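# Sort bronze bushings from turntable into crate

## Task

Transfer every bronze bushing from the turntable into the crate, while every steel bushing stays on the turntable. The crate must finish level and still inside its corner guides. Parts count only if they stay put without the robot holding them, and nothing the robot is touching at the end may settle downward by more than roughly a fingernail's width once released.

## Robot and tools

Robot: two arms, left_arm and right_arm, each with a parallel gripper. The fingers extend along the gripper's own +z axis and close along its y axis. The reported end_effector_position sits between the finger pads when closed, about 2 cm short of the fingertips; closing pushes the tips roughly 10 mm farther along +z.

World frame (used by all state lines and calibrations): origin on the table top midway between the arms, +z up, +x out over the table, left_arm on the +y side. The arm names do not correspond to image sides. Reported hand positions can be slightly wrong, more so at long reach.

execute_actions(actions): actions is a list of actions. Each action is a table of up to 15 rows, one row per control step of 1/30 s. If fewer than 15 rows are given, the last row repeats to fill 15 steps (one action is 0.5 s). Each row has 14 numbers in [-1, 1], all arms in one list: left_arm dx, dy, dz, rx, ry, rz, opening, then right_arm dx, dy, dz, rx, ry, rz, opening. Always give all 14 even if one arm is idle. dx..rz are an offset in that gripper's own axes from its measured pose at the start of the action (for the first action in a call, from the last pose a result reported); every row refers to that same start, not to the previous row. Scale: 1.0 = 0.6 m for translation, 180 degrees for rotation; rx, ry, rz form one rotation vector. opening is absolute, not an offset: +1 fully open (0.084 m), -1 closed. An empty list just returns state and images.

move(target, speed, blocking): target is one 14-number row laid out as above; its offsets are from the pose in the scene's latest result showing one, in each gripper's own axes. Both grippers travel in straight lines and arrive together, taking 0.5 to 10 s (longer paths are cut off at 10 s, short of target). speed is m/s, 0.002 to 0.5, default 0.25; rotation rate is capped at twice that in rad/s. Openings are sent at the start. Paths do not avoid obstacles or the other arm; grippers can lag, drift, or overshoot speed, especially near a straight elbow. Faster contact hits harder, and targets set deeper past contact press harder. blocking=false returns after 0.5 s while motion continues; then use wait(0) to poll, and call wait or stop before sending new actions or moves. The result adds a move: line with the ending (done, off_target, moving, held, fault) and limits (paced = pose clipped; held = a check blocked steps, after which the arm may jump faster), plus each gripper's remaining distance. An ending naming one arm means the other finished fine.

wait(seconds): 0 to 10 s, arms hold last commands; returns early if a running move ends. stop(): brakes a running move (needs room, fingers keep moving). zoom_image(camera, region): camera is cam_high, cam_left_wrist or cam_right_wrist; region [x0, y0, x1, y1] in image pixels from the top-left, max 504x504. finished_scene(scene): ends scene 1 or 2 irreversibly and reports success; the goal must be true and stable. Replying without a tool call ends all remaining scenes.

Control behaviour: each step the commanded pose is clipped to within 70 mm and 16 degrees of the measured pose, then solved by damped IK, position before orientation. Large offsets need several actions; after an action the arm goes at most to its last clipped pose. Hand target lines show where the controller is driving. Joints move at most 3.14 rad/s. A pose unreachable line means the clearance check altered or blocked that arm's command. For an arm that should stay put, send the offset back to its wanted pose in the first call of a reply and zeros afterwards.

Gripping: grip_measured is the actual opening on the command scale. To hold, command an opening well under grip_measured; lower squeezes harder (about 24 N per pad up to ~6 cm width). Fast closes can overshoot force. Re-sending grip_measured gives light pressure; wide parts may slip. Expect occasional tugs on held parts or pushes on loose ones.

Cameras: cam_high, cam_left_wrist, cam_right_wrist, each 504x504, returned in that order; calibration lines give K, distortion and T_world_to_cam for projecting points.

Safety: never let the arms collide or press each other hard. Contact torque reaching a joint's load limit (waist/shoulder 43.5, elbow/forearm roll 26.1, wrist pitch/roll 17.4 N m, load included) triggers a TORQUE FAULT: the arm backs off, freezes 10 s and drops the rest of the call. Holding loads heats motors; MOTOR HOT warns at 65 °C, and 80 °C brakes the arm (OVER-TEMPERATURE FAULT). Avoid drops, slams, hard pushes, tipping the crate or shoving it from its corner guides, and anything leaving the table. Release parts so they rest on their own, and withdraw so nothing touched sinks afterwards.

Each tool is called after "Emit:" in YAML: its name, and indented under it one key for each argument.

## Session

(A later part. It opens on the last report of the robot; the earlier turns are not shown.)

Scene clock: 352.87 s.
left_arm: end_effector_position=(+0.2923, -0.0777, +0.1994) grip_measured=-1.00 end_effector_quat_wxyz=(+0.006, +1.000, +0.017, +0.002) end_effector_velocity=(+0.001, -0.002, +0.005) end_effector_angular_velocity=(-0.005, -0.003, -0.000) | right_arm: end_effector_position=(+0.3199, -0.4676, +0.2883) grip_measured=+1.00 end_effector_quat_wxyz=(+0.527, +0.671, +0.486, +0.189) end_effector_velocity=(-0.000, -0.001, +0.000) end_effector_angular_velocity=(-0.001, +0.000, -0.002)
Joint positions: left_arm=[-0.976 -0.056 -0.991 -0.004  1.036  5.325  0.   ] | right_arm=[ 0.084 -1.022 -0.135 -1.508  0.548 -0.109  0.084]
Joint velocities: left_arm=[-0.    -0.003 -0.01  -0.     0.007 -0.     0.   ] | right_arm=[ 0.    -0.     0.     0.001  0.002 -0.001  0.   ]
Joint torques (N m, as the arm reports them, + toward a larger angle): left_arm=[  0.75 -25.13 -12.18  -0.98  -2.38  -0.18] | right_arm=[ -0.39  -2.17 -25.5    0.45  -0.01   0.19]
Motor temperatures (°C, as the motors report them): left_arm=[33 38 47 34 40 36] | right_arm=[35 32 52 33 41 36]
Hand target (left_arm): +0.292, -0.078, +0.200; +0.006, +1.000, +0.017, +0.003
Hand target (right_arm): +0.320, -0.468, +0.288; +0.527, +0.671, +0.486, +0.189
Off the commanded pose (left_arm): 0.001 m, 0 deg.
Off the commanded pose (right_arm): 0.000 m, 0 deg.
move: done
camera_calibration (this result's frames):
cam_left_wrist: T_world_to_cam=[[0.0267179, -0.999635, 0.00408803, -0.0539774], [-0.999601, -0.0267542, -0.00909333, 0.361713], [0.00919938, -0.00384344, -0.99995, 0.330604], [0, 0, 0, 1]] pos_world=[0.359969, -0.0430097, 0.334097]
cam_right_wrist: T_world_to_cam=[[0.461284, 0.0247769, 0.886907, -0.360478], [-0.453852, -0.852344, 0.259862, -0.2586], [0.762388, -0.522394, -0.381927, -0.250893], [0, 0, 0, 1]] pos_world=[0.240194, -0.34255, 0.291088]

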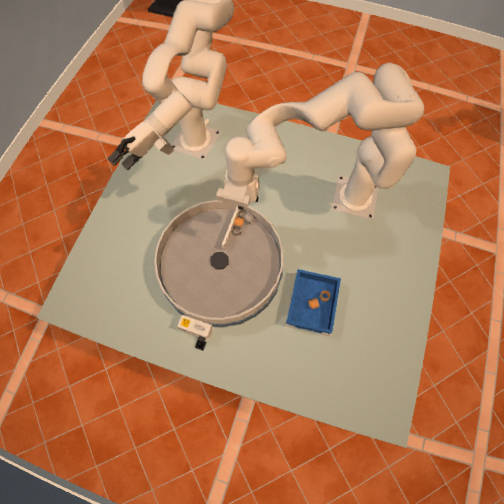

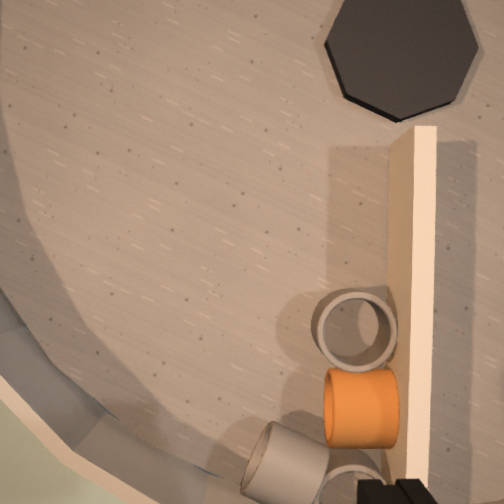

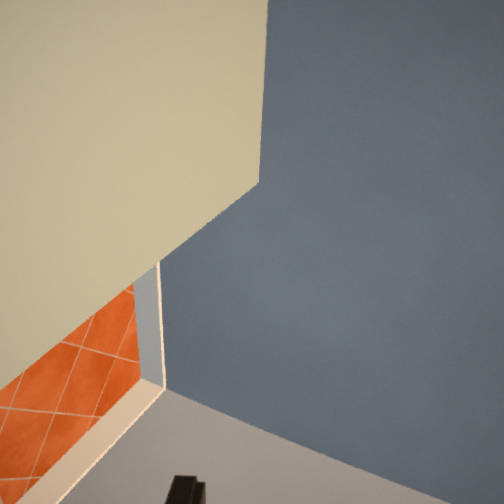

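Emit:
move:
  target: [0.023,0.023,0.12,0,0,0,-1,0,0,0,0,0,0,1]
  speed: 0.15

Emit:
move:
  target: [0,0,0.048,0,0,0,-1,0,0,0,0,0,0,1]
  speed: 0.05

Emit:
move:
  target: [0,-0.06,0.003,0,0,0,-1,0,0,0,0,0,0,1]
  speed: 0.06

Emit:
move:
  target: [0,0.005,-0.05,0,0,0,0.3,0,0,0,0,0,0,1]
  speed: 0.15

Emit:
move:
  target: [0,0,0.085,0,0,0,0.3,0,0,0,0,0,0,1]
  speed: 0.1

Emit:
move:
  target: [0,0,-0.005,0,0,0,-1,0,0,0,0,0,0,1]

Emit:
move:
  target: [0,0,-0.2,0,0,0,-1,0,0,0,0,0,0,1]
  speed: 0.15

Scene clock: 365.03 s.
left_arm: end_effector_position=(+0.3069, -0.0922, +0.1283) grip_measured=-1.00 end_effector_quat_wxyz=(+0.006, +1.000, +0.017, +0.002) end_effector_velocity=(-0.001, +0.001, -0.003) end_effector_angular_velocity=(+0.005, +0.004, -0.001) | right_arm: end_effector_position=(+0.3199, -0.4676, +0.2883) grip_measured=+1.00 end_effector_quat_wxyz=(+0.527, +0.671, +0.486, +0.189) end_effector_velocity=(-0.000, -0.000, -0.001) end_effector_angular_velocity=(+0.002, +0.000, -0.002)
Joint positions: left_arm=[-0.97   0.106 -0.963 -0.005  0.845  5.333  0.   ] | right_arm=[ 0.084 -1.022 -0.135 -1.508  0.548 -0.109  0.084]
Joint velocities: left_arm=[-0.     0.007  0.    -0.    -0.001  0.001  0.   ] | right_arm=[-0.     0.001  0.     0.001  0.     0.002  0.   ]
Joint torques (N m, as the arm reports them, + toward a larger angle): left_arm=[  0.11 -27.93 -11.45  -1.02  -2.12   0.04] | right_arm=[ -0.54  -2.34 -25.7    0.25  -0.05   0.33]
Motor temperatures (°C, as the motors report them): left_arm=[33 38 48 34 40 36] | right_arm=[35 32 52 33 41 36]
Hand target (left_arm): +0.307, -0.092, +0.128; +0.006, +1.000, +0.017, +0.002
Hand target (right_arm): +0.320, -0.468, +0.288; +0.527, +0.671, +0.486, +0.189
Off the commanded pose (left_arm): 0.001 m, 0 deg.
Off the commanded pose (right_arm): 0.000 m, 0 deg.
move: done
camera_calibration (this result's frames):
cam_left_wrist: T_world_to_cam=[[0.026453, -0.999637, 0.00509278, -0.0686614], [-0.999603, -0.026501, -0.00959415, 0.375408], [0.00972563, -0.00483696, -0.999941, 0.259044], [0, 0, 0, 1]] pos_world=[0.374556, -0.0574348, 0.26298]
cam_right_wrist: T_world_to_cam=[[0.461284, 0.0247769, 0.886907, -0.360478], [-0.453852, -0.852344, 0.259862, -0.2586], [0.762388, -0.522394, -0.381927, -0.250893], [0, 0, 0, 1]] pos_world=[0.240194, -0.34255, 0.291088]

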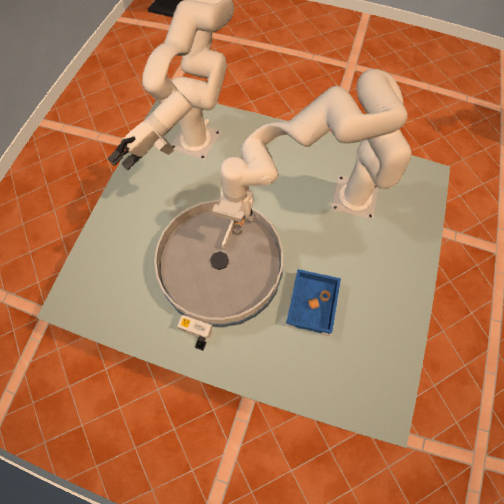

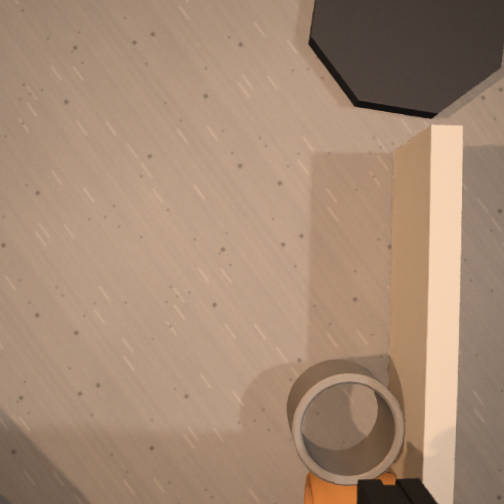

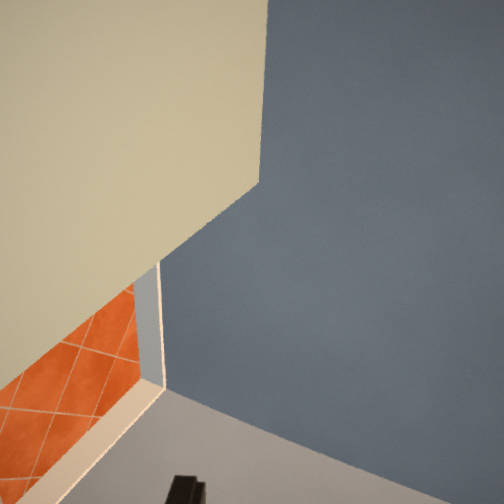

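Scene clock: 365.83 s.
left_arm: end_effector_position=(+0.3092, -0.0949, +0.1091) grip_measured=-1.00 end_effector_quat_wxyz=(+0.012, +1.000, +0.017, +0.007) end_effector_velocity=(-0.000, +0.000, -0.000) end_effector_angular_velocity=(-0.022, -0.016, +0.002) | right_arm: end_effector_position=(+0.3199, -0.4676, +0.2883) grip_measured=+1.00 end_effector_quat_wxyz=(+0.527, +0.671, +0.486, +0.189) end_effector_velocity=(+0.000, +0.001, +0.000) end_effector_angular_velocity=(+0.002, -0.000, +0.003)
Joint positions: left_arm=[-0.97   0.14  -0.941 -0.005  0.772  5.333  0.   ] | right_arm=[ 0.084 -1.022 -0.135 -1.508  0.548 -0.109  0.084]
Joint velocities: left_arm=[-0.    -0.017  0.03  -0.001 -0.041 -0.002  0.   ] | right_arm=[ 0.     0.    -0.001  0.002 -0.003 -0.001  0.   ]
Joint torques (N m, as the arm reports them, + toward a larger angle): left_arm=[-0.73  8.11 -4.72 -1.44 -8.01  0.03] | right_arm=[ -0.55  -2.34 -25.71   0.43  -0.01   0.26]
Motor temperatures (°C, as the motors report them): left_arm=[33 38 48 34 40 36] | right_arm=[35 32 52 33 41 36]
Hand target (left_arm): +0.307, -0.093, +0.100; +0.006, +1.000, +0.017, +0.002
Hand target (right_arm): +0.320, -0.468, +0.288; +0.527, +0.671, +0.486, +0.189
Off the commanded pose (left_arm): 0.010 m, 1 deg.
Off the commanded pose (right_arm): 0.000 m, 0 deg.
move: off_target (left_arm)
camera_calibration (this result's frames):
cam_left_wrist: T_world_to_cam=[[0.0261027, -0.999508, 0.0173804, -0.0725401], [-0.999476, -0.0264264, -0.0186658, 0.378338], [0.0191159, -0.0168841, -0.999675, 0.235734], [0, 0, 0, 1]] pos_world=[0.375527, -0.0585262, 0.24398]
cam_right_wrist: T_world_to_cam=[[0.461284, 0.0247769, 0.886907, -0.360478], [-0.453852, -0.852344, 0.259862, -0.2586], [0.762388, -0.522394, -0.381927, -0.250893], [0, 0, 0, 1]] pos_world=[0.240194, -0.34255, 0.291088]

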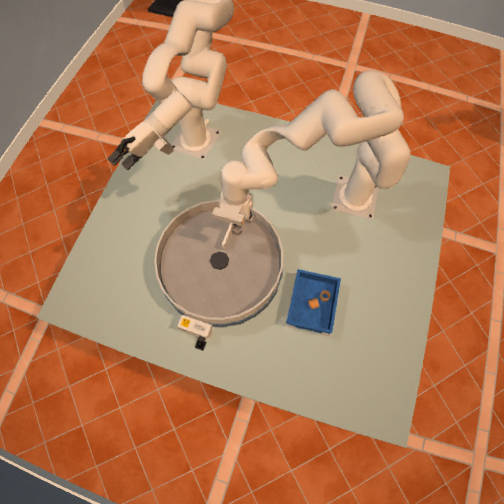

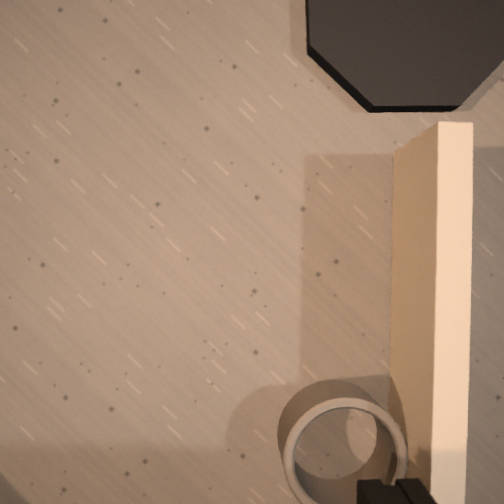

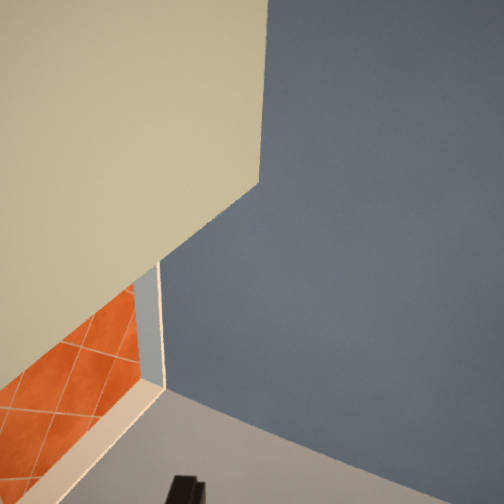

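Scene clock: 366.83 s.
left_arm: end_effector_position=(+0.3064, -0.0577, +0.1039) grip_measured=-1.00 end_effector_quat_wxyz=(+0.010, +1.000, +0.016, +0.005) end_effector_velocity=(-0.003, +0.000, -0.002) end_effector_angular_velocity=(+0.002, +0.003, -0.005) | right_arm: end_effector_position=(+0.3199, -0.4676, +0.2883) grip_measured=+1.00 end_effector_quat_wxyz=(+0.527, +0.671, +0.486, +0.189) end_effector_velocity=(-0.000, -0.000, -0.001) end_effector_angular_velocity=(+0.002, +0.000, -0.001)
Joint positions: left_arm=[-0.924  0.061 -0.824 -0.007  0.742  5.382  0.   ] | right_arm=[ 0.084 -1.022 -0.135 -1.508  0.548 -0.109  0.084]
Joint velocities: left_arm=[-0.004 -0.001  0.006 -0.002 -0.002  0.003  0.   ] | right_arm=[-0.     0.001  0.     0.    -0.     0.002  0.   ]
Joint torques (N m, as the arm reports them, + toward a larger angle): left_arm=[  0.76 -26.24 -11.25  -0.88  -2.36   0.29] | right_arm=[ -0.45  -2.17 -25.84   0.41   0.11   0.26]
Motor temperatures (°C, as the motors report them): left_arm=[33 38 48 34 40 36] | right_arm=[35 32 52 33 41 36]
Hand target (left_arm): +0.308, -0.059, +0.106; +0.012, +1.000, +0.017, +0.007
Hand target (right_arm): +0.320, -0.468, +0.288; +0.527, +0.671, +0.486, +0.189
Off the commanded pose (left_arm): 0.003 m, 0 deg.
Off the commanded pose (right_arm): 0.000 m, 0 deg.
move: done
camera_calibration (this result's frames):
cam_left_wrist: T_world_to_cam=[[0.0256902, -0.999596, 0.0121407, -0.0344693], [-0.999563, -0.025863, -0.0142983, 0.376073], [0.0146065, -0.011768, -0.999824, 0.232991], [0, 0, 0, 1]] pos_world=[0.373391, -0.0219872, 0.238745]
cam_right_wrist: T_world_to_cam=[[0.461284, 0.0247769, 0.886907, -0.360478], [-0.453852, -0.852344, 0.259862, -0.2586], [0.762388, -0.522394, -0.381927, -0.250893], [0, 0, 0, 1]] pos_world=[0.240194, -0.34255, 0.291088]

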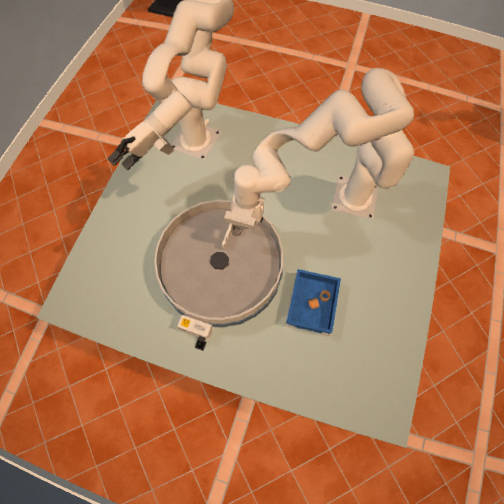

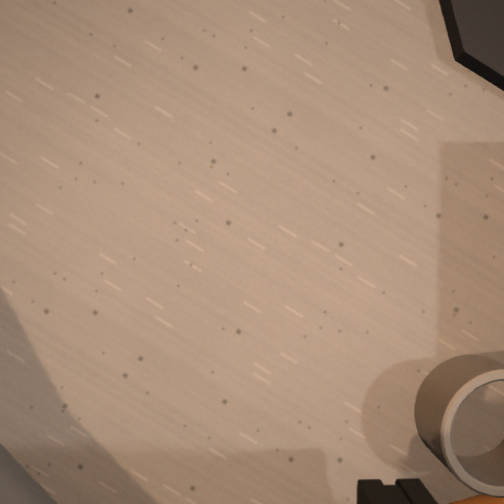

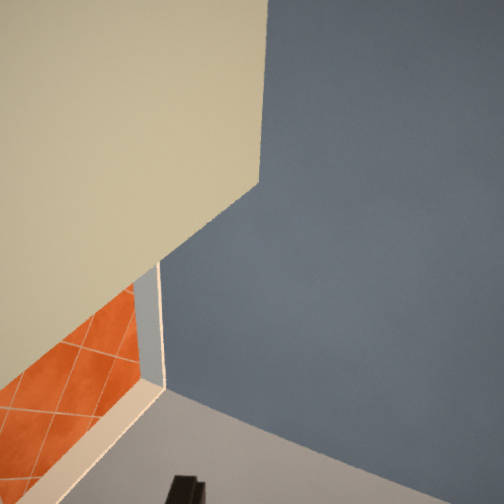

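Scene clock: 367.70 s.
left_arm: end_effector_position=(+0.3062, -0.0602, +0.1339) grip_measured=+0.29 end_effector_quat_wxyz=(+0.010, +1.000, +0.016, +0.005) end_effector_velocity=(-0.000, +0.000, +0.001) end_effector_angular_velocity=(+0.003, +0.000, -0.002) | right_arm: end_effector_position=(+0.3199, -0.4676, +0.2883) grip_measured=+1.00 end_effector_quat_wxyz=(+0.527, +0.671, +0.486, +0.189) end_effector_velocity=(+0.000, +0.001, +0.000) end_effector_angular_velocity=(+0.001, -0.001, +0.003)
Joint positions: left_arm=[-0.927  0.01  -0.862 -0.006  0.831  5.377  0.056] | right_arm=[ 0.084 -1.022 -0.135 -1.508  0.548 -0.109  0.084]
Joint velocities: left_arm=[-0.    -0.002 -0.001  0.002  0.005  0.     0.   ] | right_arm=[-0.    -0.001 -0.    -0.    -0.003  0.     0.   ]
Joint torques (N m, as the arm reports them, + toward a larger angle): left_arm=[  0.15 -25.01 -11.61  -1.03  -2.18   0.04] | right_arm=[ -0.72  -2.28 -25.61   0.52   0.     0.27]
Motor temperatures (°C, as the motors report them): left_arm=[33 38 48 34 40 36] | right_arm=[35 32 52 33 41 36]
Hand target (left_arm): +0.306, -0.060, +0.134; +0.010, +1.000, +0.017, +0.005
Hand target (right_arm): +0.320, -0.468, +0.288; +0.527, +0.671, +0.486, +0.189
Off the commanded pose (left_arm): 0.000 m, 0 deg.
Off the commanded pose (right_arm): 0.000 m, 0 deg.
move: done
camera_calibration (this result's frames):
cam_left_wrist: T_world_to_cam=[[0.025601, -0.999596, 0.0123488, -0.037332], [-0.999563, -0.0257787, -0.0144547, 0.376224], [0.0147672, -0.0119733, -0.999819, 0.262863], [0, 0, 0, 1]] pos_world=[0.373134, -0.0244709, 0.268715]
cam_right_wrist: T_world_to_cam=[[0.461284, 0.0247768, 0.886907, -0.360478], [-0.453852, -0.852344, 0.259862, -0.2586], [0.762388, -0.522394, -0.381927, -0.250893], [0, 0, 0, 1]] pos_world=[0.240194, -0.34255, 0.291088]

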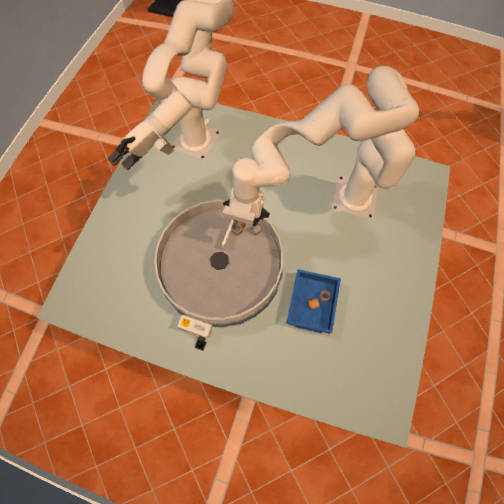

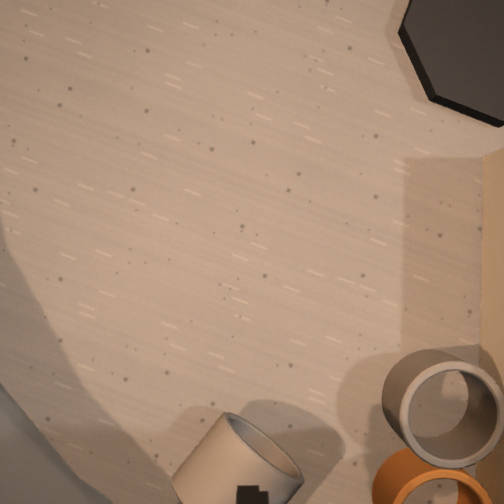

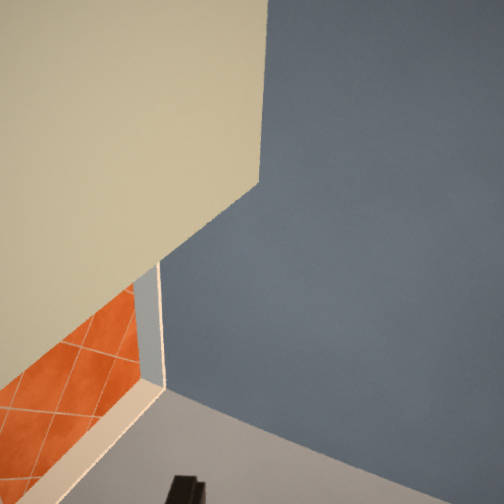

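Scene clock: 368.53 s.
left_arm: end_effector_position=(+0.3092, -0.0620, +0.0944) grip_measured=+0.27 end_effector_quat_wxyz=(+0.016, +1.000, +0.017, +0.010) end_effector_velocity=(+0.000, -0.000, -0.000) end_effector_angular_velocity=(-0.013, -0.009, +0.005) | right_arm: end_effector_position=(+0.3199, -0.4676, +0.2883) grip_measured=+1.00 end_effector_quat_wxyz=(+0.527, +0.671, +0.486, +0.189) end_effector_velocity=(+0.000, -0.000, -0.000) end_effector_angular_velocity=(-0.002, +0.001, +0.000)
Joint positions: left_arm=[-0.925  0.087 -0.819 -0.006  0.695  5.379  0.056] | right_arm=[ 0.084 -1.022 -0.135 -1.508  0.548 -0.109  0.084]
Joint velocities: left_arm=[ 0.001 -0.007  0.014 -0.002 -0.023 -0.003 -0.   ] | right_arm=[ 0.     0.001 -0.    -0.001  0.001 -0.     0.   ]
Joint torques (N m, as the arm reports them, + toward a larger angle): left_arm=[ -7.42  16.52  -7.6   -3.14 -11.44  -0.62] | right_arm=[ -0.52  -2.44 -25.72   0.22  -0.02   0.22]
Motor temperatures (°C, as the motors report them): left_arm=[33 38 48 34 40 36] | right_arm=[35 32 52 33 41 36]
Hand target (left_arm): +0.306, -0.061, +0.083; +0.010, +1.000, +0.016, +0.005
Hand target (right_arm): +0.320, -0.468, +0.288; +0.527, +0.671, +0.486, +0.189
Off the commanded pose (left_arm): 0.012 m, 1 deg.
Off the commanded pose (right_arm): 0.000 m, 0 deg.
move: off_target (left_arm)
camera_calibration (this result's frames):
cam_left_wrist: T_world_to_cam=[[0.026159, -0.999362, 0.0243031, -0.0400225], [-0.999333, -0.0267628, -0.0248636, 0.37954], [0.0254982, -0.0236365, -0.999395, 0.219187], [0, 0, 0, 1]] pos_world=[0.374745, -0.0246586, 0.229464]
cam_right_wrist: T_world_to_cam=[[0.461284, 0.0247767, 0.886907, -0.360478], [-0.453852, -0.852344, 0.259862, -0.2586], [0.762388, -0.522394, -0.381927, -0.250893], [0, 0, 0, 1]] pos_world=[0.240194, -0.34255, 0.291088]

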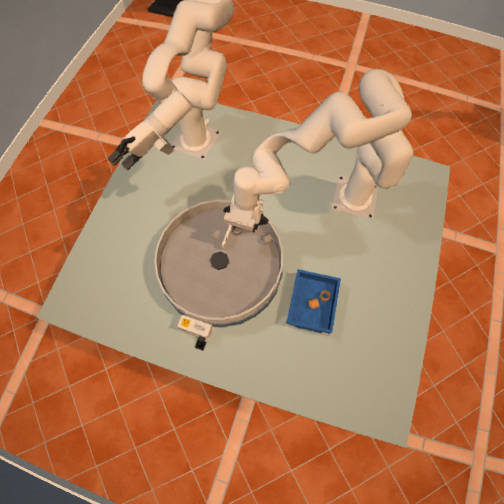

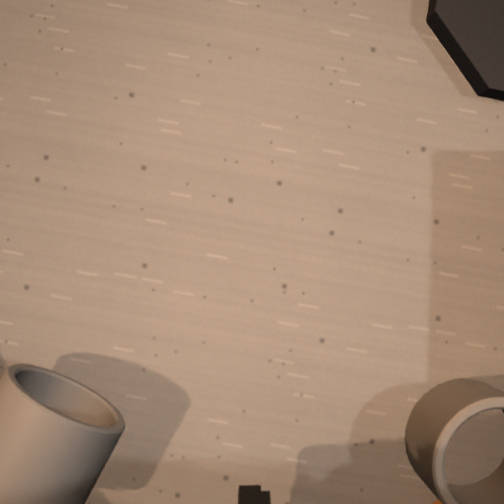

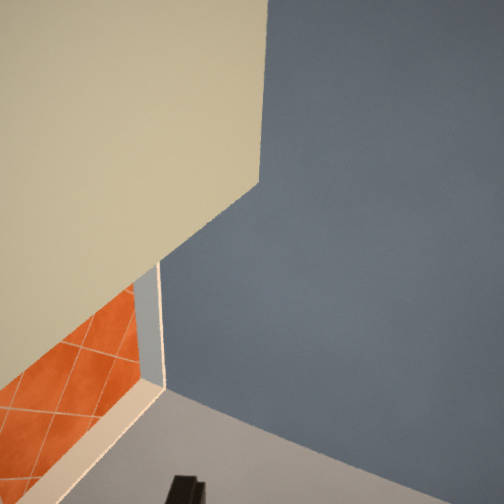

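Scene clock: 369.60 s.
left_arm: end_effector_position=(+0.3089, -0.0616, +0.0969) grip_measured=-1.00 end_effector_quat_wxyz=(+0.015, +1.000, +0.017, +0.010) end_effector_velocity=(+0.003, -0.001, +0.003) end_effector_angular_velocity=(-0.007, -0.006, +0.003) | right_arm: end_effector_position=(+0.3199, -0.4676, +0.2883) grip_measured=+1.00 end_effector_quat_wxyz=(+0.527, +0.671, +0.486, +0.189) end_effector_velocity=(-0.000, -0.000, -0.000) end_effector_angular_velocity=(-0.001, +0.001, +0.000)
Joint positions: left_arm=[-0.925  0.081 -0.82  -0.006  0.704  5.379  0.   ] | right_arm=[ 0.084 -1.022 -0.135 -1.508  0.548 -0.109  0.084]
Joint velocities: left_arm=[ 0.002 -0.004 -0.004 -0.    -0.002 -0.     0.   ] | right_arm=[ 0.    -0.     0.    -0.     0.    -0.001  0.   ]
Joint torques (N m, as the arm reports them, + toward a larger angle): left_arm=[  0.51 -26.45 -10.59  -1.5   -2.3    0.1 ] | right_arm=[ -0.62  -2.51 -25.43   0.31  -0.09   0.27]
Motor temperatures (°C, as the motors report them): left_arm=[33 38 47 34 40 36] | right_arm=[35 32 52 33 41 36]
Hand target (left_arm): +0.309, -0.062, +0.097; +0.016, +1.000, +0.017, +0.010
Hand target (right_arm): +0.320, -0.468, +0.288; +0.527, +0.671, +0.486, +0.189
Off the commanded pose (left_arm): 0.001 m, 0 deg.
Off the commanded pose (right_arm): 0.000 m, 0 deg.
move: done
camera_calibration (this result's frames):
cam_left_wrist: T_world_to_cam=[[0.0261691, -0.999388, 0.0232244, -0.0395715], [-0.999354, -0.0267265, -0.0240209, 0.379214], [0.0246269, -0.0225808, -0.999442, 0.222042], [0, 0, 0, 1]] pos_world=[0.374537, -0.0243983, 0.231946]
cam_right_wrist: T_world_to_cam=[[0.461284, 0.0247768, 0.886907, -0.360478], [-0.453852, -0.852344, 0.259861, -0.2586], [0.762388, -0.522394, -0.381927, -0.250893], [0, 0, 0, 1]] pos_world=[0.240194, -0.34255, 0.291088]

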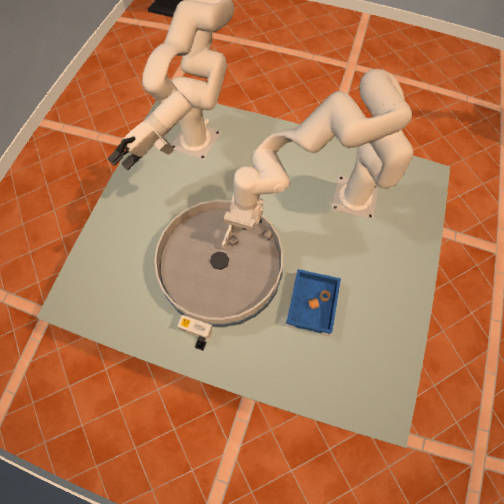

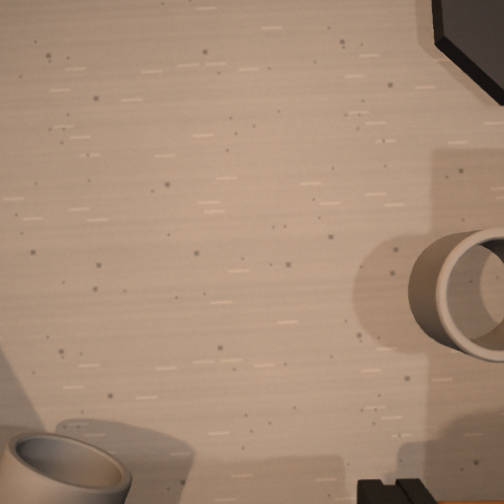

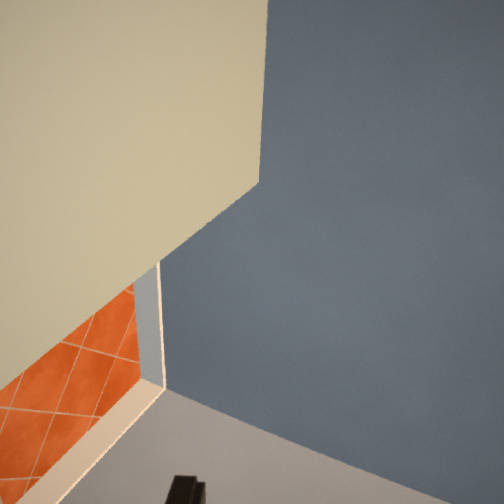

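Scene clock: 370.83 s.
left_arm: end_effector_position=(+0.3064, -0.0574, +0.2160) grip_measured=-1.00 end_effector_quat_wxyz=(+0.014, +1.000, +0.017, +0.009) end_effector_velocity=(+0.001, +0.000, +0.004) end_effector_angular_velocity=(-0.003, -0.002, +0.003) | right_arm: end_effector_position=(+0.3199, -0.4676, +0.2883) grip_measured=+1.00 end_effector_quat_wxyz=(+0.527, +0.671, +0.486, +0.189) end_effector_velocity=(+0.000, +0.000, +0.001) end_effector_angular_velocity=(-0.002, -0.001, +0.002)
Joint positions: left_arm=[-0.923 -0.114 -0.972 -0.004  1.052  5.378  0.   ] | right_arm=[ 0.084 -1.022 -0.135 -1.508  0.548 -0.109  0.084]
Joint velocities: left_arm=[ 0.003 -0.003 -0.008 -0.     0.008 -0.     0.   ] | right_arm=[-0.    -0.001 -0.    -0.003 -0.001 -0.     0.   ]
Joint torques (N m, as the arm reports them, + toward a larger angle): left_arm=[  0.47 -23.62 -12.3   -0.99  -2.47   0.24] | right_arm=[ -0.6   -2.79 -25.7    0.36  -0.08   0.29]
Motor temperatures (°C, as the motors report them): left_arm=[33 38 47 34 40 36] | right_arm=[35 32 52 33 41 36]
Hand target (left_arm): +0.307, -0.058, +0.217; +0.015, +1.000, +0.017, +0.010
Hand target (right_arm): +0.320, -0.468, +0.288; +0.527, +0.671, +0.486, +0.189
Off the commanded pose (left_arm): 0.001 m, 0 deg.
Off the commanded pose (right_arm): 0.000 m, 0 deg.
move: done
camera_calibration (this result's frames):
cam_left_wrist: T_world_to_cam=[[0.0266239, -0.999405, 0.0219269, -0.0379627], [-0.999357, -0.0271371, -0.02345, 0.379494], [0.0240311, -0.0212885, -0.999485, 0.341485], [0, 0, 0, 1]] pos_world=[0.372054, -0.0203721, 0.35104]
cam_right_wrist: T_world_to_cam=[[0.461284, 0.0247768, 0.886907, -0.360478], [-0.453852, -0.852344, 0.259861, -0.2586], [0.762388, -0.522394, -0.381927, -0.250893], [0, 0, 0, 1]] pos_world=[0.240194, -0.34255, 0.291088]

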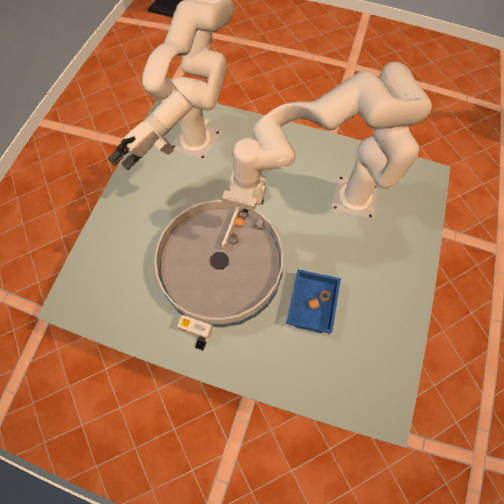

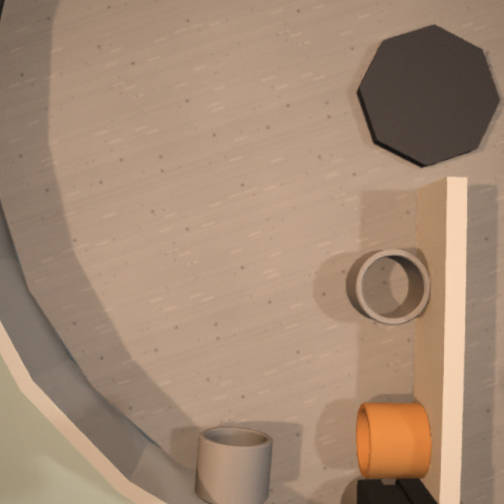

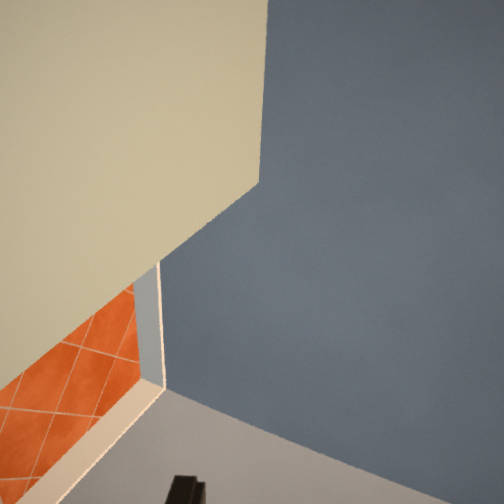

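Emit:
move:
  target: [0.003,0.042,0.14,0,0,-0.5,0.3,0,0,0,0,0,0,1]
  speed: 0.5

Emit:
move:
  target: [0,0,0.09,0,0,0,0.3,0,0,0,0,0,0,1]
  speed: 0.1

Emit:
move:
  target: [0,0,-0.005,0,0,0,-1,0,0,0,0,0,0,1]

Emit:
move:
  target: [0,0,-0.2,0,0,0,-1,0,0,0,0,0,0,1]
  speed: 0.15

Scene clock: 381.20 s.
left_arm: end_effector_position=(+0.3106, -0.0852, +0.1330) grip_measured=+0.29 end_effector_quat_wxyz=(+0.017, +0.695, +0.719, -0.004) end_effector_velocity=(+0.000, +0.000, -0.001) end_effector_angular_velocity=(+0.003, -0.001, +0.009) | right_arm: end_effector_position=(+0.3199, -0.4676, +0.2883) grip_measured=+1.00 end_effector_quat_wxyz=(+0.527, +0.671, +0.486, +0.189) end_effector_velocity=(+0.000, +0.000, -0.000) end_effector_angular_velocity=(+0.000, +0.001, +0.001)
Joint positions: left_arm=[-0.955  0.073 -0.932 -0.004  0.824  3.777  0.056] | right_arm=[ 0.084 -1.022 -0.135 -1.508  0.548 -0.109  0.084]
Joint velocities: left_arm=[-0.001  0.002 -0.     0.004  0.    -0.012 -0.   ] | right_arm=[-0.     0.001 -0.001  0.    -0.001 -0.001  0.   ]
Joint torques (N m, as the arm reports them, + toward a larger angle): left_arm=[  0.7  -27.55 -11.31  -1.11  -2.1    0.16] | right_arm=[ -0.84  -2.75 -25.65   0.38   0.04   0.27]
Motor temperatures (°C, as the motors report them): left_arm=[33 38 48 34 40 36] | right_arm=[35 32 52 33 41 36]
Hand target (left_arm): +0.311, -0.085, +0.133; +0.017, +0.695, +0.719, -0.004
Hand target (right_arm): +0.320, -0.468, +0.288; +0.527, +0.671, +0.486, +0.189
Off the commanded pose (left_arm): 0.000 m, 0 deg.
Off the commanded pose (right_arm): 0.000 m, 0 deg.
move: done
camera_calibration (this result's frames):
cam_left_wrist: T_world_to_cam=[[0.999602, 0.0259043, 0.0111428, -0.277498], [0.0256213, -0.999363, 0.0248277, -0.0266153], [0.0117788, -0.0245323, -0.99963, 0.261471], [0, 0, 0, 1]] pos_world=[0.27499, -0.0129955, 0.265127]
cam_right_wrist: T_world_to_cam=[[0.461284, 0.0247766, 0.886907, -0.360478], [-0.453852, -0.852344, 0.259861, -0.2586], [0.762388, -0.522394, -0.381927, -0.250893], [0, 0, 0, 1]] pos_world=[0.240194, -0.34255, 0.291088]

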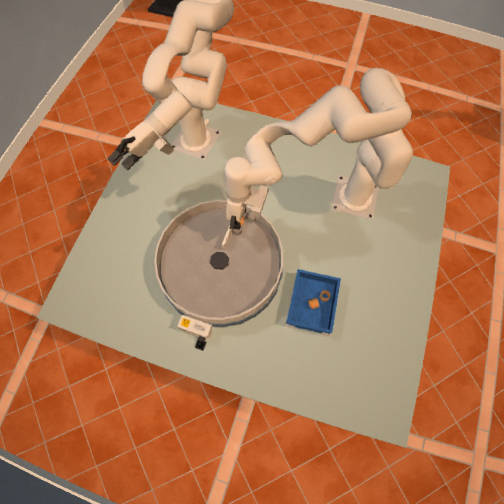

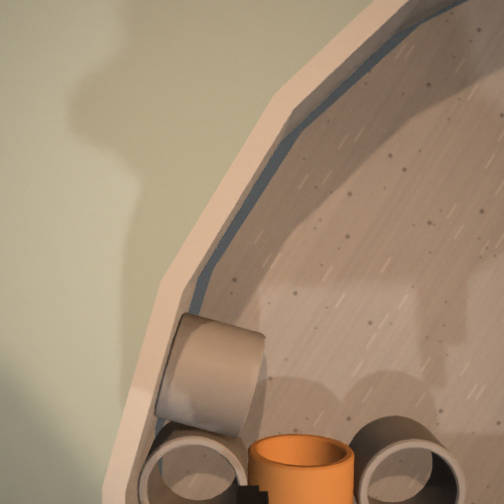

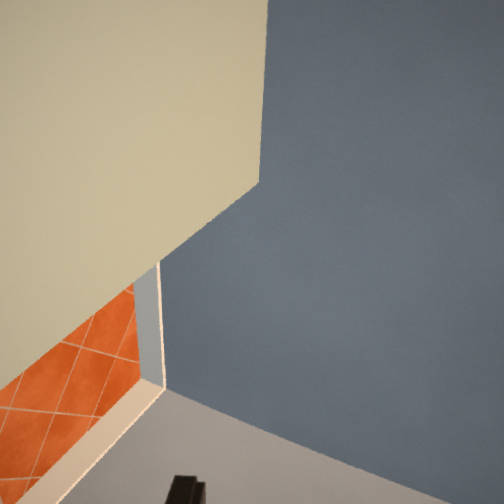

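Scene clock: 382.50 s.
left_arm: end_effector_position=(+0.3135, -0.0871, +0.0878) grip_measured=+0.31 end_effector_quat_wxyz=(+0.023, +0.696, +0.718, -0.005) end_effector_velocity=(+0.000, -0.000, +0.000) end_effector_angular_velocity=(-0.000, +0.000, +0.000) | right_arm: end_effector_position=(+0.3199, -0.4676, +0.2883) grip_measured=+1.00 end_effector_quat_wxyz=(+0.527, +0.671, +0.486, +0.189) end_effector_velocity=(+0.000, +0.000, +0.001) end_effector_angular_velocity=(+0.000, -0.002, +0.000)
Joint positions: left_arm=[-0.953  0.161 -0.891 -0.005  0.683  3.782  0.057] | right_arm=[ 0.084 -1.022 -0.135 -1.508  0.548 -0.109  0.084]
Joint velocities: left_arm=[-0.     0.001 -0.001 -0.001  0.    -0.     0.   ] | right_arm=[ 0.    -0.001 -0.001  0.001 -0.    -0.     0.   ]
Joint torques (N m, as the arm reports them, + toward a larger angle): left_arm=[-12.68   8.6   -6.62  -4.65 -11.07  -1.54] | right_arm=[ -0.69  -2.18 -25.57   0.58   0.02   0.22]
Motor temperatures (°C, as the motors report them): left_arm=[33 38 48 34 40 36] | right_arm=[35 32 52 33 41 36]
Hand target (left_arm): +0.312, -0.087, +0.079; +0.017, +0.695, +0.719, -0.004
Hand target (right_arm): +0.320, -0.468, +0.288; +0.527, +0.671, +0.486, +0.189
Off the commanded pose (left_arm): 0.009 m, 1 deg.
Off the commanded pose (right_arm): 0.000 m, 0 deg.
move: off_target (left_arm)
camera_calibration (this result's frames):
cam_left_wrist: T_world_to_cam=[[0.999529, 0.0248766, 0.0179716, -0.280493], [0.0242577, -0.999132, 0.0338716, -0.0277412], [0.0187986, -0.0334197, -0.999265, 0.213126], [0, 0, 0, 1]] pos_world=[0.277028, -0.0136167, 0.21895]
cam_right_wrist: T_world_to_cam=[[0.461284, 0.0247767, 0.886907, -0.360478], [-0.453852, -0.852344, 0.259861, -0.2586], [0.762388, -0.522394, -0.381927, -0.250893], [0, 0, 0, 1]] pos_world=[0.240194, -0.34255, 0.291088]

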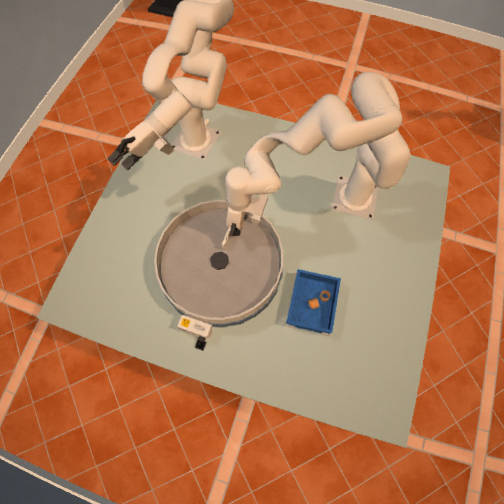

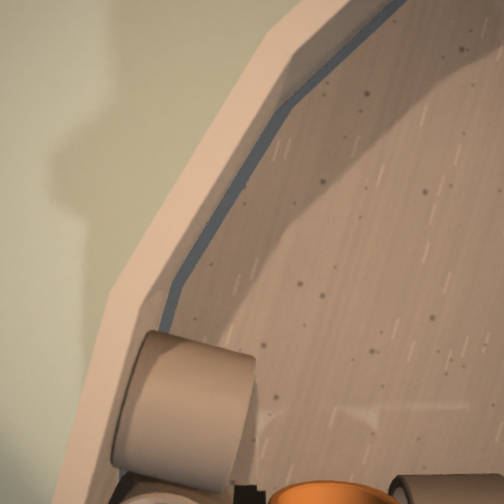

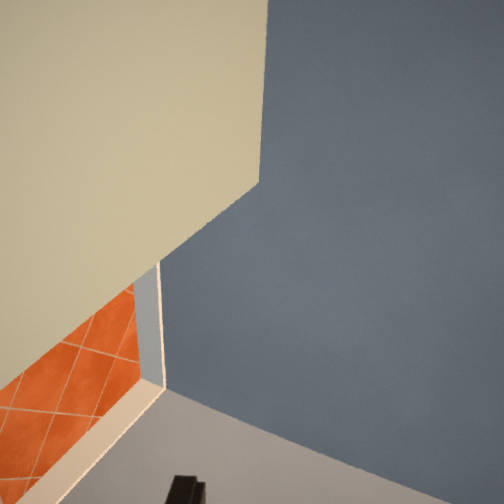

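Scene clock: 383.20 s.
left_arm: end_effector_position=(+0.3131, -0.0867, +0.0897) grip_measured=+0.28 end_effector_quat_wxyz=(+0.022, +0.696, +0.718, -0.005) end_effector_velocity=(+0.001, +0.000, +0.001) end_effector_angular_velocity=(+0.001, -0.000, +0.000) | right_arm: end_effector_position=(+0.3199, -0.4676, +0.2883) grip_measured=+1.00 end_effector_quat_wxyz=(+0.527, +0.671, +0.486, +0.189) end_effector_velocity=(+0.000, +0.001, -0.001) end_effector_angular_velocity=(-0.001, +0.003, +0.004)
Joint positions: left_arm=[-0.953  0.156 -0.891 -0.005  0.69   3.782  0.056] | right_arm=[ 0.084 -1.022 -0.135 -1.508  0.548 -0.109  0.084]
Joint velocities: left_arm=[ 0.001 -0.001 -0.002  0.001  0.003  0.     0.   ] | right_arm=[-0.     0.001  0.001 -0.001 -0.003 -0.002  0.   ]
Joint torques (N m, as the arm reports them, + toward a larger angle): left_arm=[-10.31 -15.89  -9.61  -3.59  -5.92  -0.04] | right_arm=[ -0.61  -2.76 -25.49   0.36  -0.03   0.31]
Motor temperatures (°C, as the motors report them): left_arm=[33 38 48 34 41 36] | right_arm=[35 32 52 33 41 36]
Hand target (left_arm): +0.313, -0.087, +0.091; +0.023, +0.696, +0.718, -0.005
Hand target (right_arm): +0.320, -0.468, +0.288; +0.527, +0.671, +0.486, +0.189
Off the commanded pose (left_arm): 0.001 m, 0 deg.
Off the commanded pose (right_arm): 0.000 m, 0 deg.
move: done
camera_calibration (this result's frames):
cam_left_wrist: T_world_to_cam=[[0.999543, 0.0249359, 0.0170915, -0.280052], [0.0243658, -0.999165, 0.0327886, -0.0273803], [0.0178948, -0.0323572, -0.999316, 0.215497], [0, 0, 0, 1]] pos_world=[0.276735, -0.0134013, 0.221034]
cam_right_wrist: T_world_to_cam=[[0.461284, 0.0247769, 0.886907, -0.360478], [-0.453852, -0.852344, 0.259862, -0.2586], [0.762388, -0.522394, -0.381927, -0.250893], [0, 0, 0, 1]] pos_world=[0.240194, -0.34255, 0.291088]

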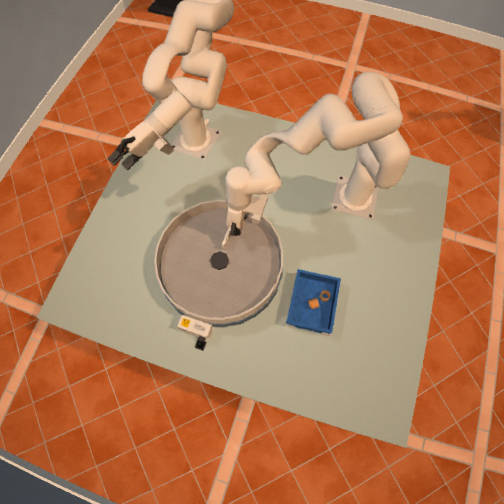

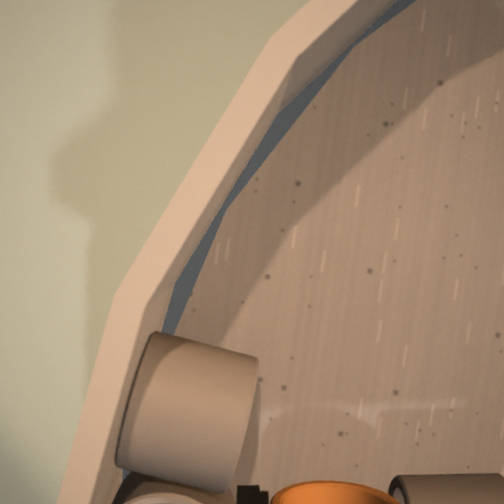

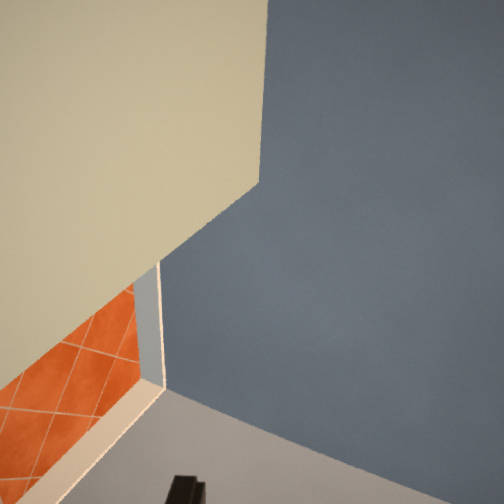

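Scene clock: 384.43 s.
left_arm: end_effector_position=(+0.3099, -0.0817, +0.2088) grip_measured=-1.00 end_effector_quat_wxyz=(+0.021, +0.695, +0.718, -0.004) end_effector_velocity=(+0.000, -0.001, +0.004) end_effector_angular_velocity=(-0.004, -0.003, -0.002) | right_arm: end_effector_position=(+0.3199, -0.4676, +0.2883) grip_measured=+1.00 end_effector_quat_wxyz=(+0.527, +0.671, +0.486, +0.189) end_effector_velocity=(+0.000, -0.000, +0.001) end_effector_angular_velocity=(+0.000, -0.001, -0.000)
Joint positions: left_arm=[-0.951 -0.043 -1.026 -0.003  1.026  3.781  0.   ] | right_arm=[ 0.084 -1.022 -0.135 -1.508  0.548 -0.109  0.084]
Joint velocities: left_arm=[-0.001 -0.004 -0.008 -0.     0.007  0.001  0.   ] | right_arm=[-0.    -0.001 -0.001  0.001  0.    -0.001  0.   ]
Joint torques (N m, as the arm reports them, + toward a larger angle): left_arm=[  0.37 -25.3  -12.48  -1.02  -2.15  -0.12] | right_arm=[ -0.77  -2.73 -25.53   0.43   0.02   0.2 ]
Motor temperatures (°C, as the motors report them): left_arm=[33 38 48 34 41 36] | right_arm=[35 32 52 33 41 36]
Hand target (left_arm): +0.310, -0.082, +0.210; +0.022, +0.695, +0.718, -0.004
Hand target (right_arm): +0.320, -0.468, +0.288; +0.527, +0.671, +0.486, +0.189
Off the commanded pose (left_arm): 0.001 m, 0 deg.
Off the commanded pose (right_arm): 0.000 m, 0 deg.
move: done
camera_calibration (this result's frames):
cam_left_wrist: T_world_to_cam=[[0.999543, 0.02531, 0.0165243, -0.278872], [0.0247812, -0.999198, 0.0314547, -0.0260301], [0.0173071, -0.0310308, -0.999369, 0.334949], [0, 0, 0, 1]] pos_world=[0.273593, -0.0085573, 0.340164]
cam_right_wrist: T_world_to_cam=[[0.461284, 0.0247769, 0.886907, -0.360478], [-0.453852, -0.852344, 0.259862, -0.2586], [0.762388, -0.522394, -0.381927, -0.250893], [0, 0, 0, 1]] pos_world=[0.240194, -0.34255, 0.291088]

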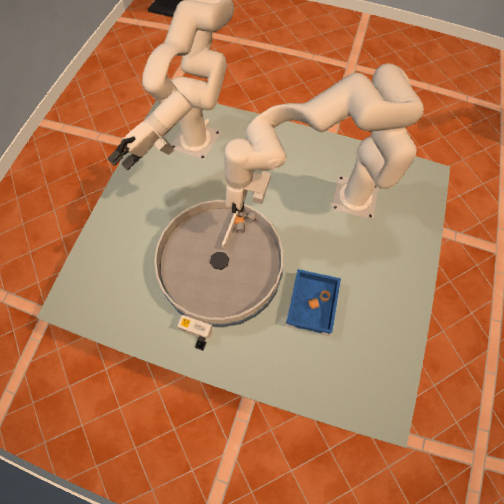

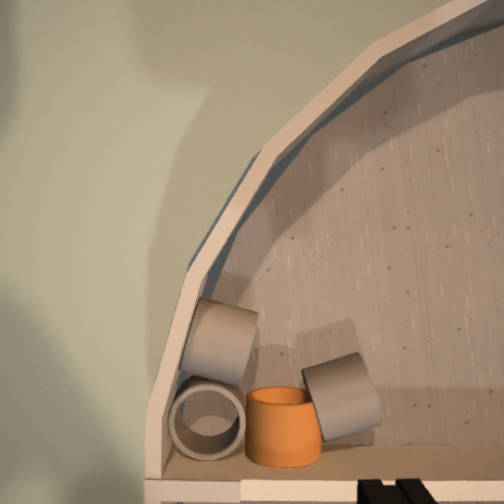

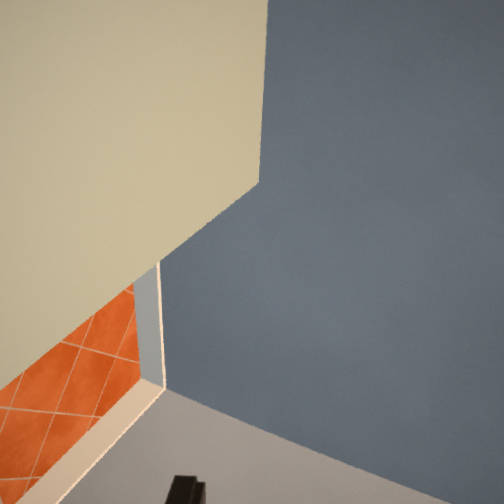

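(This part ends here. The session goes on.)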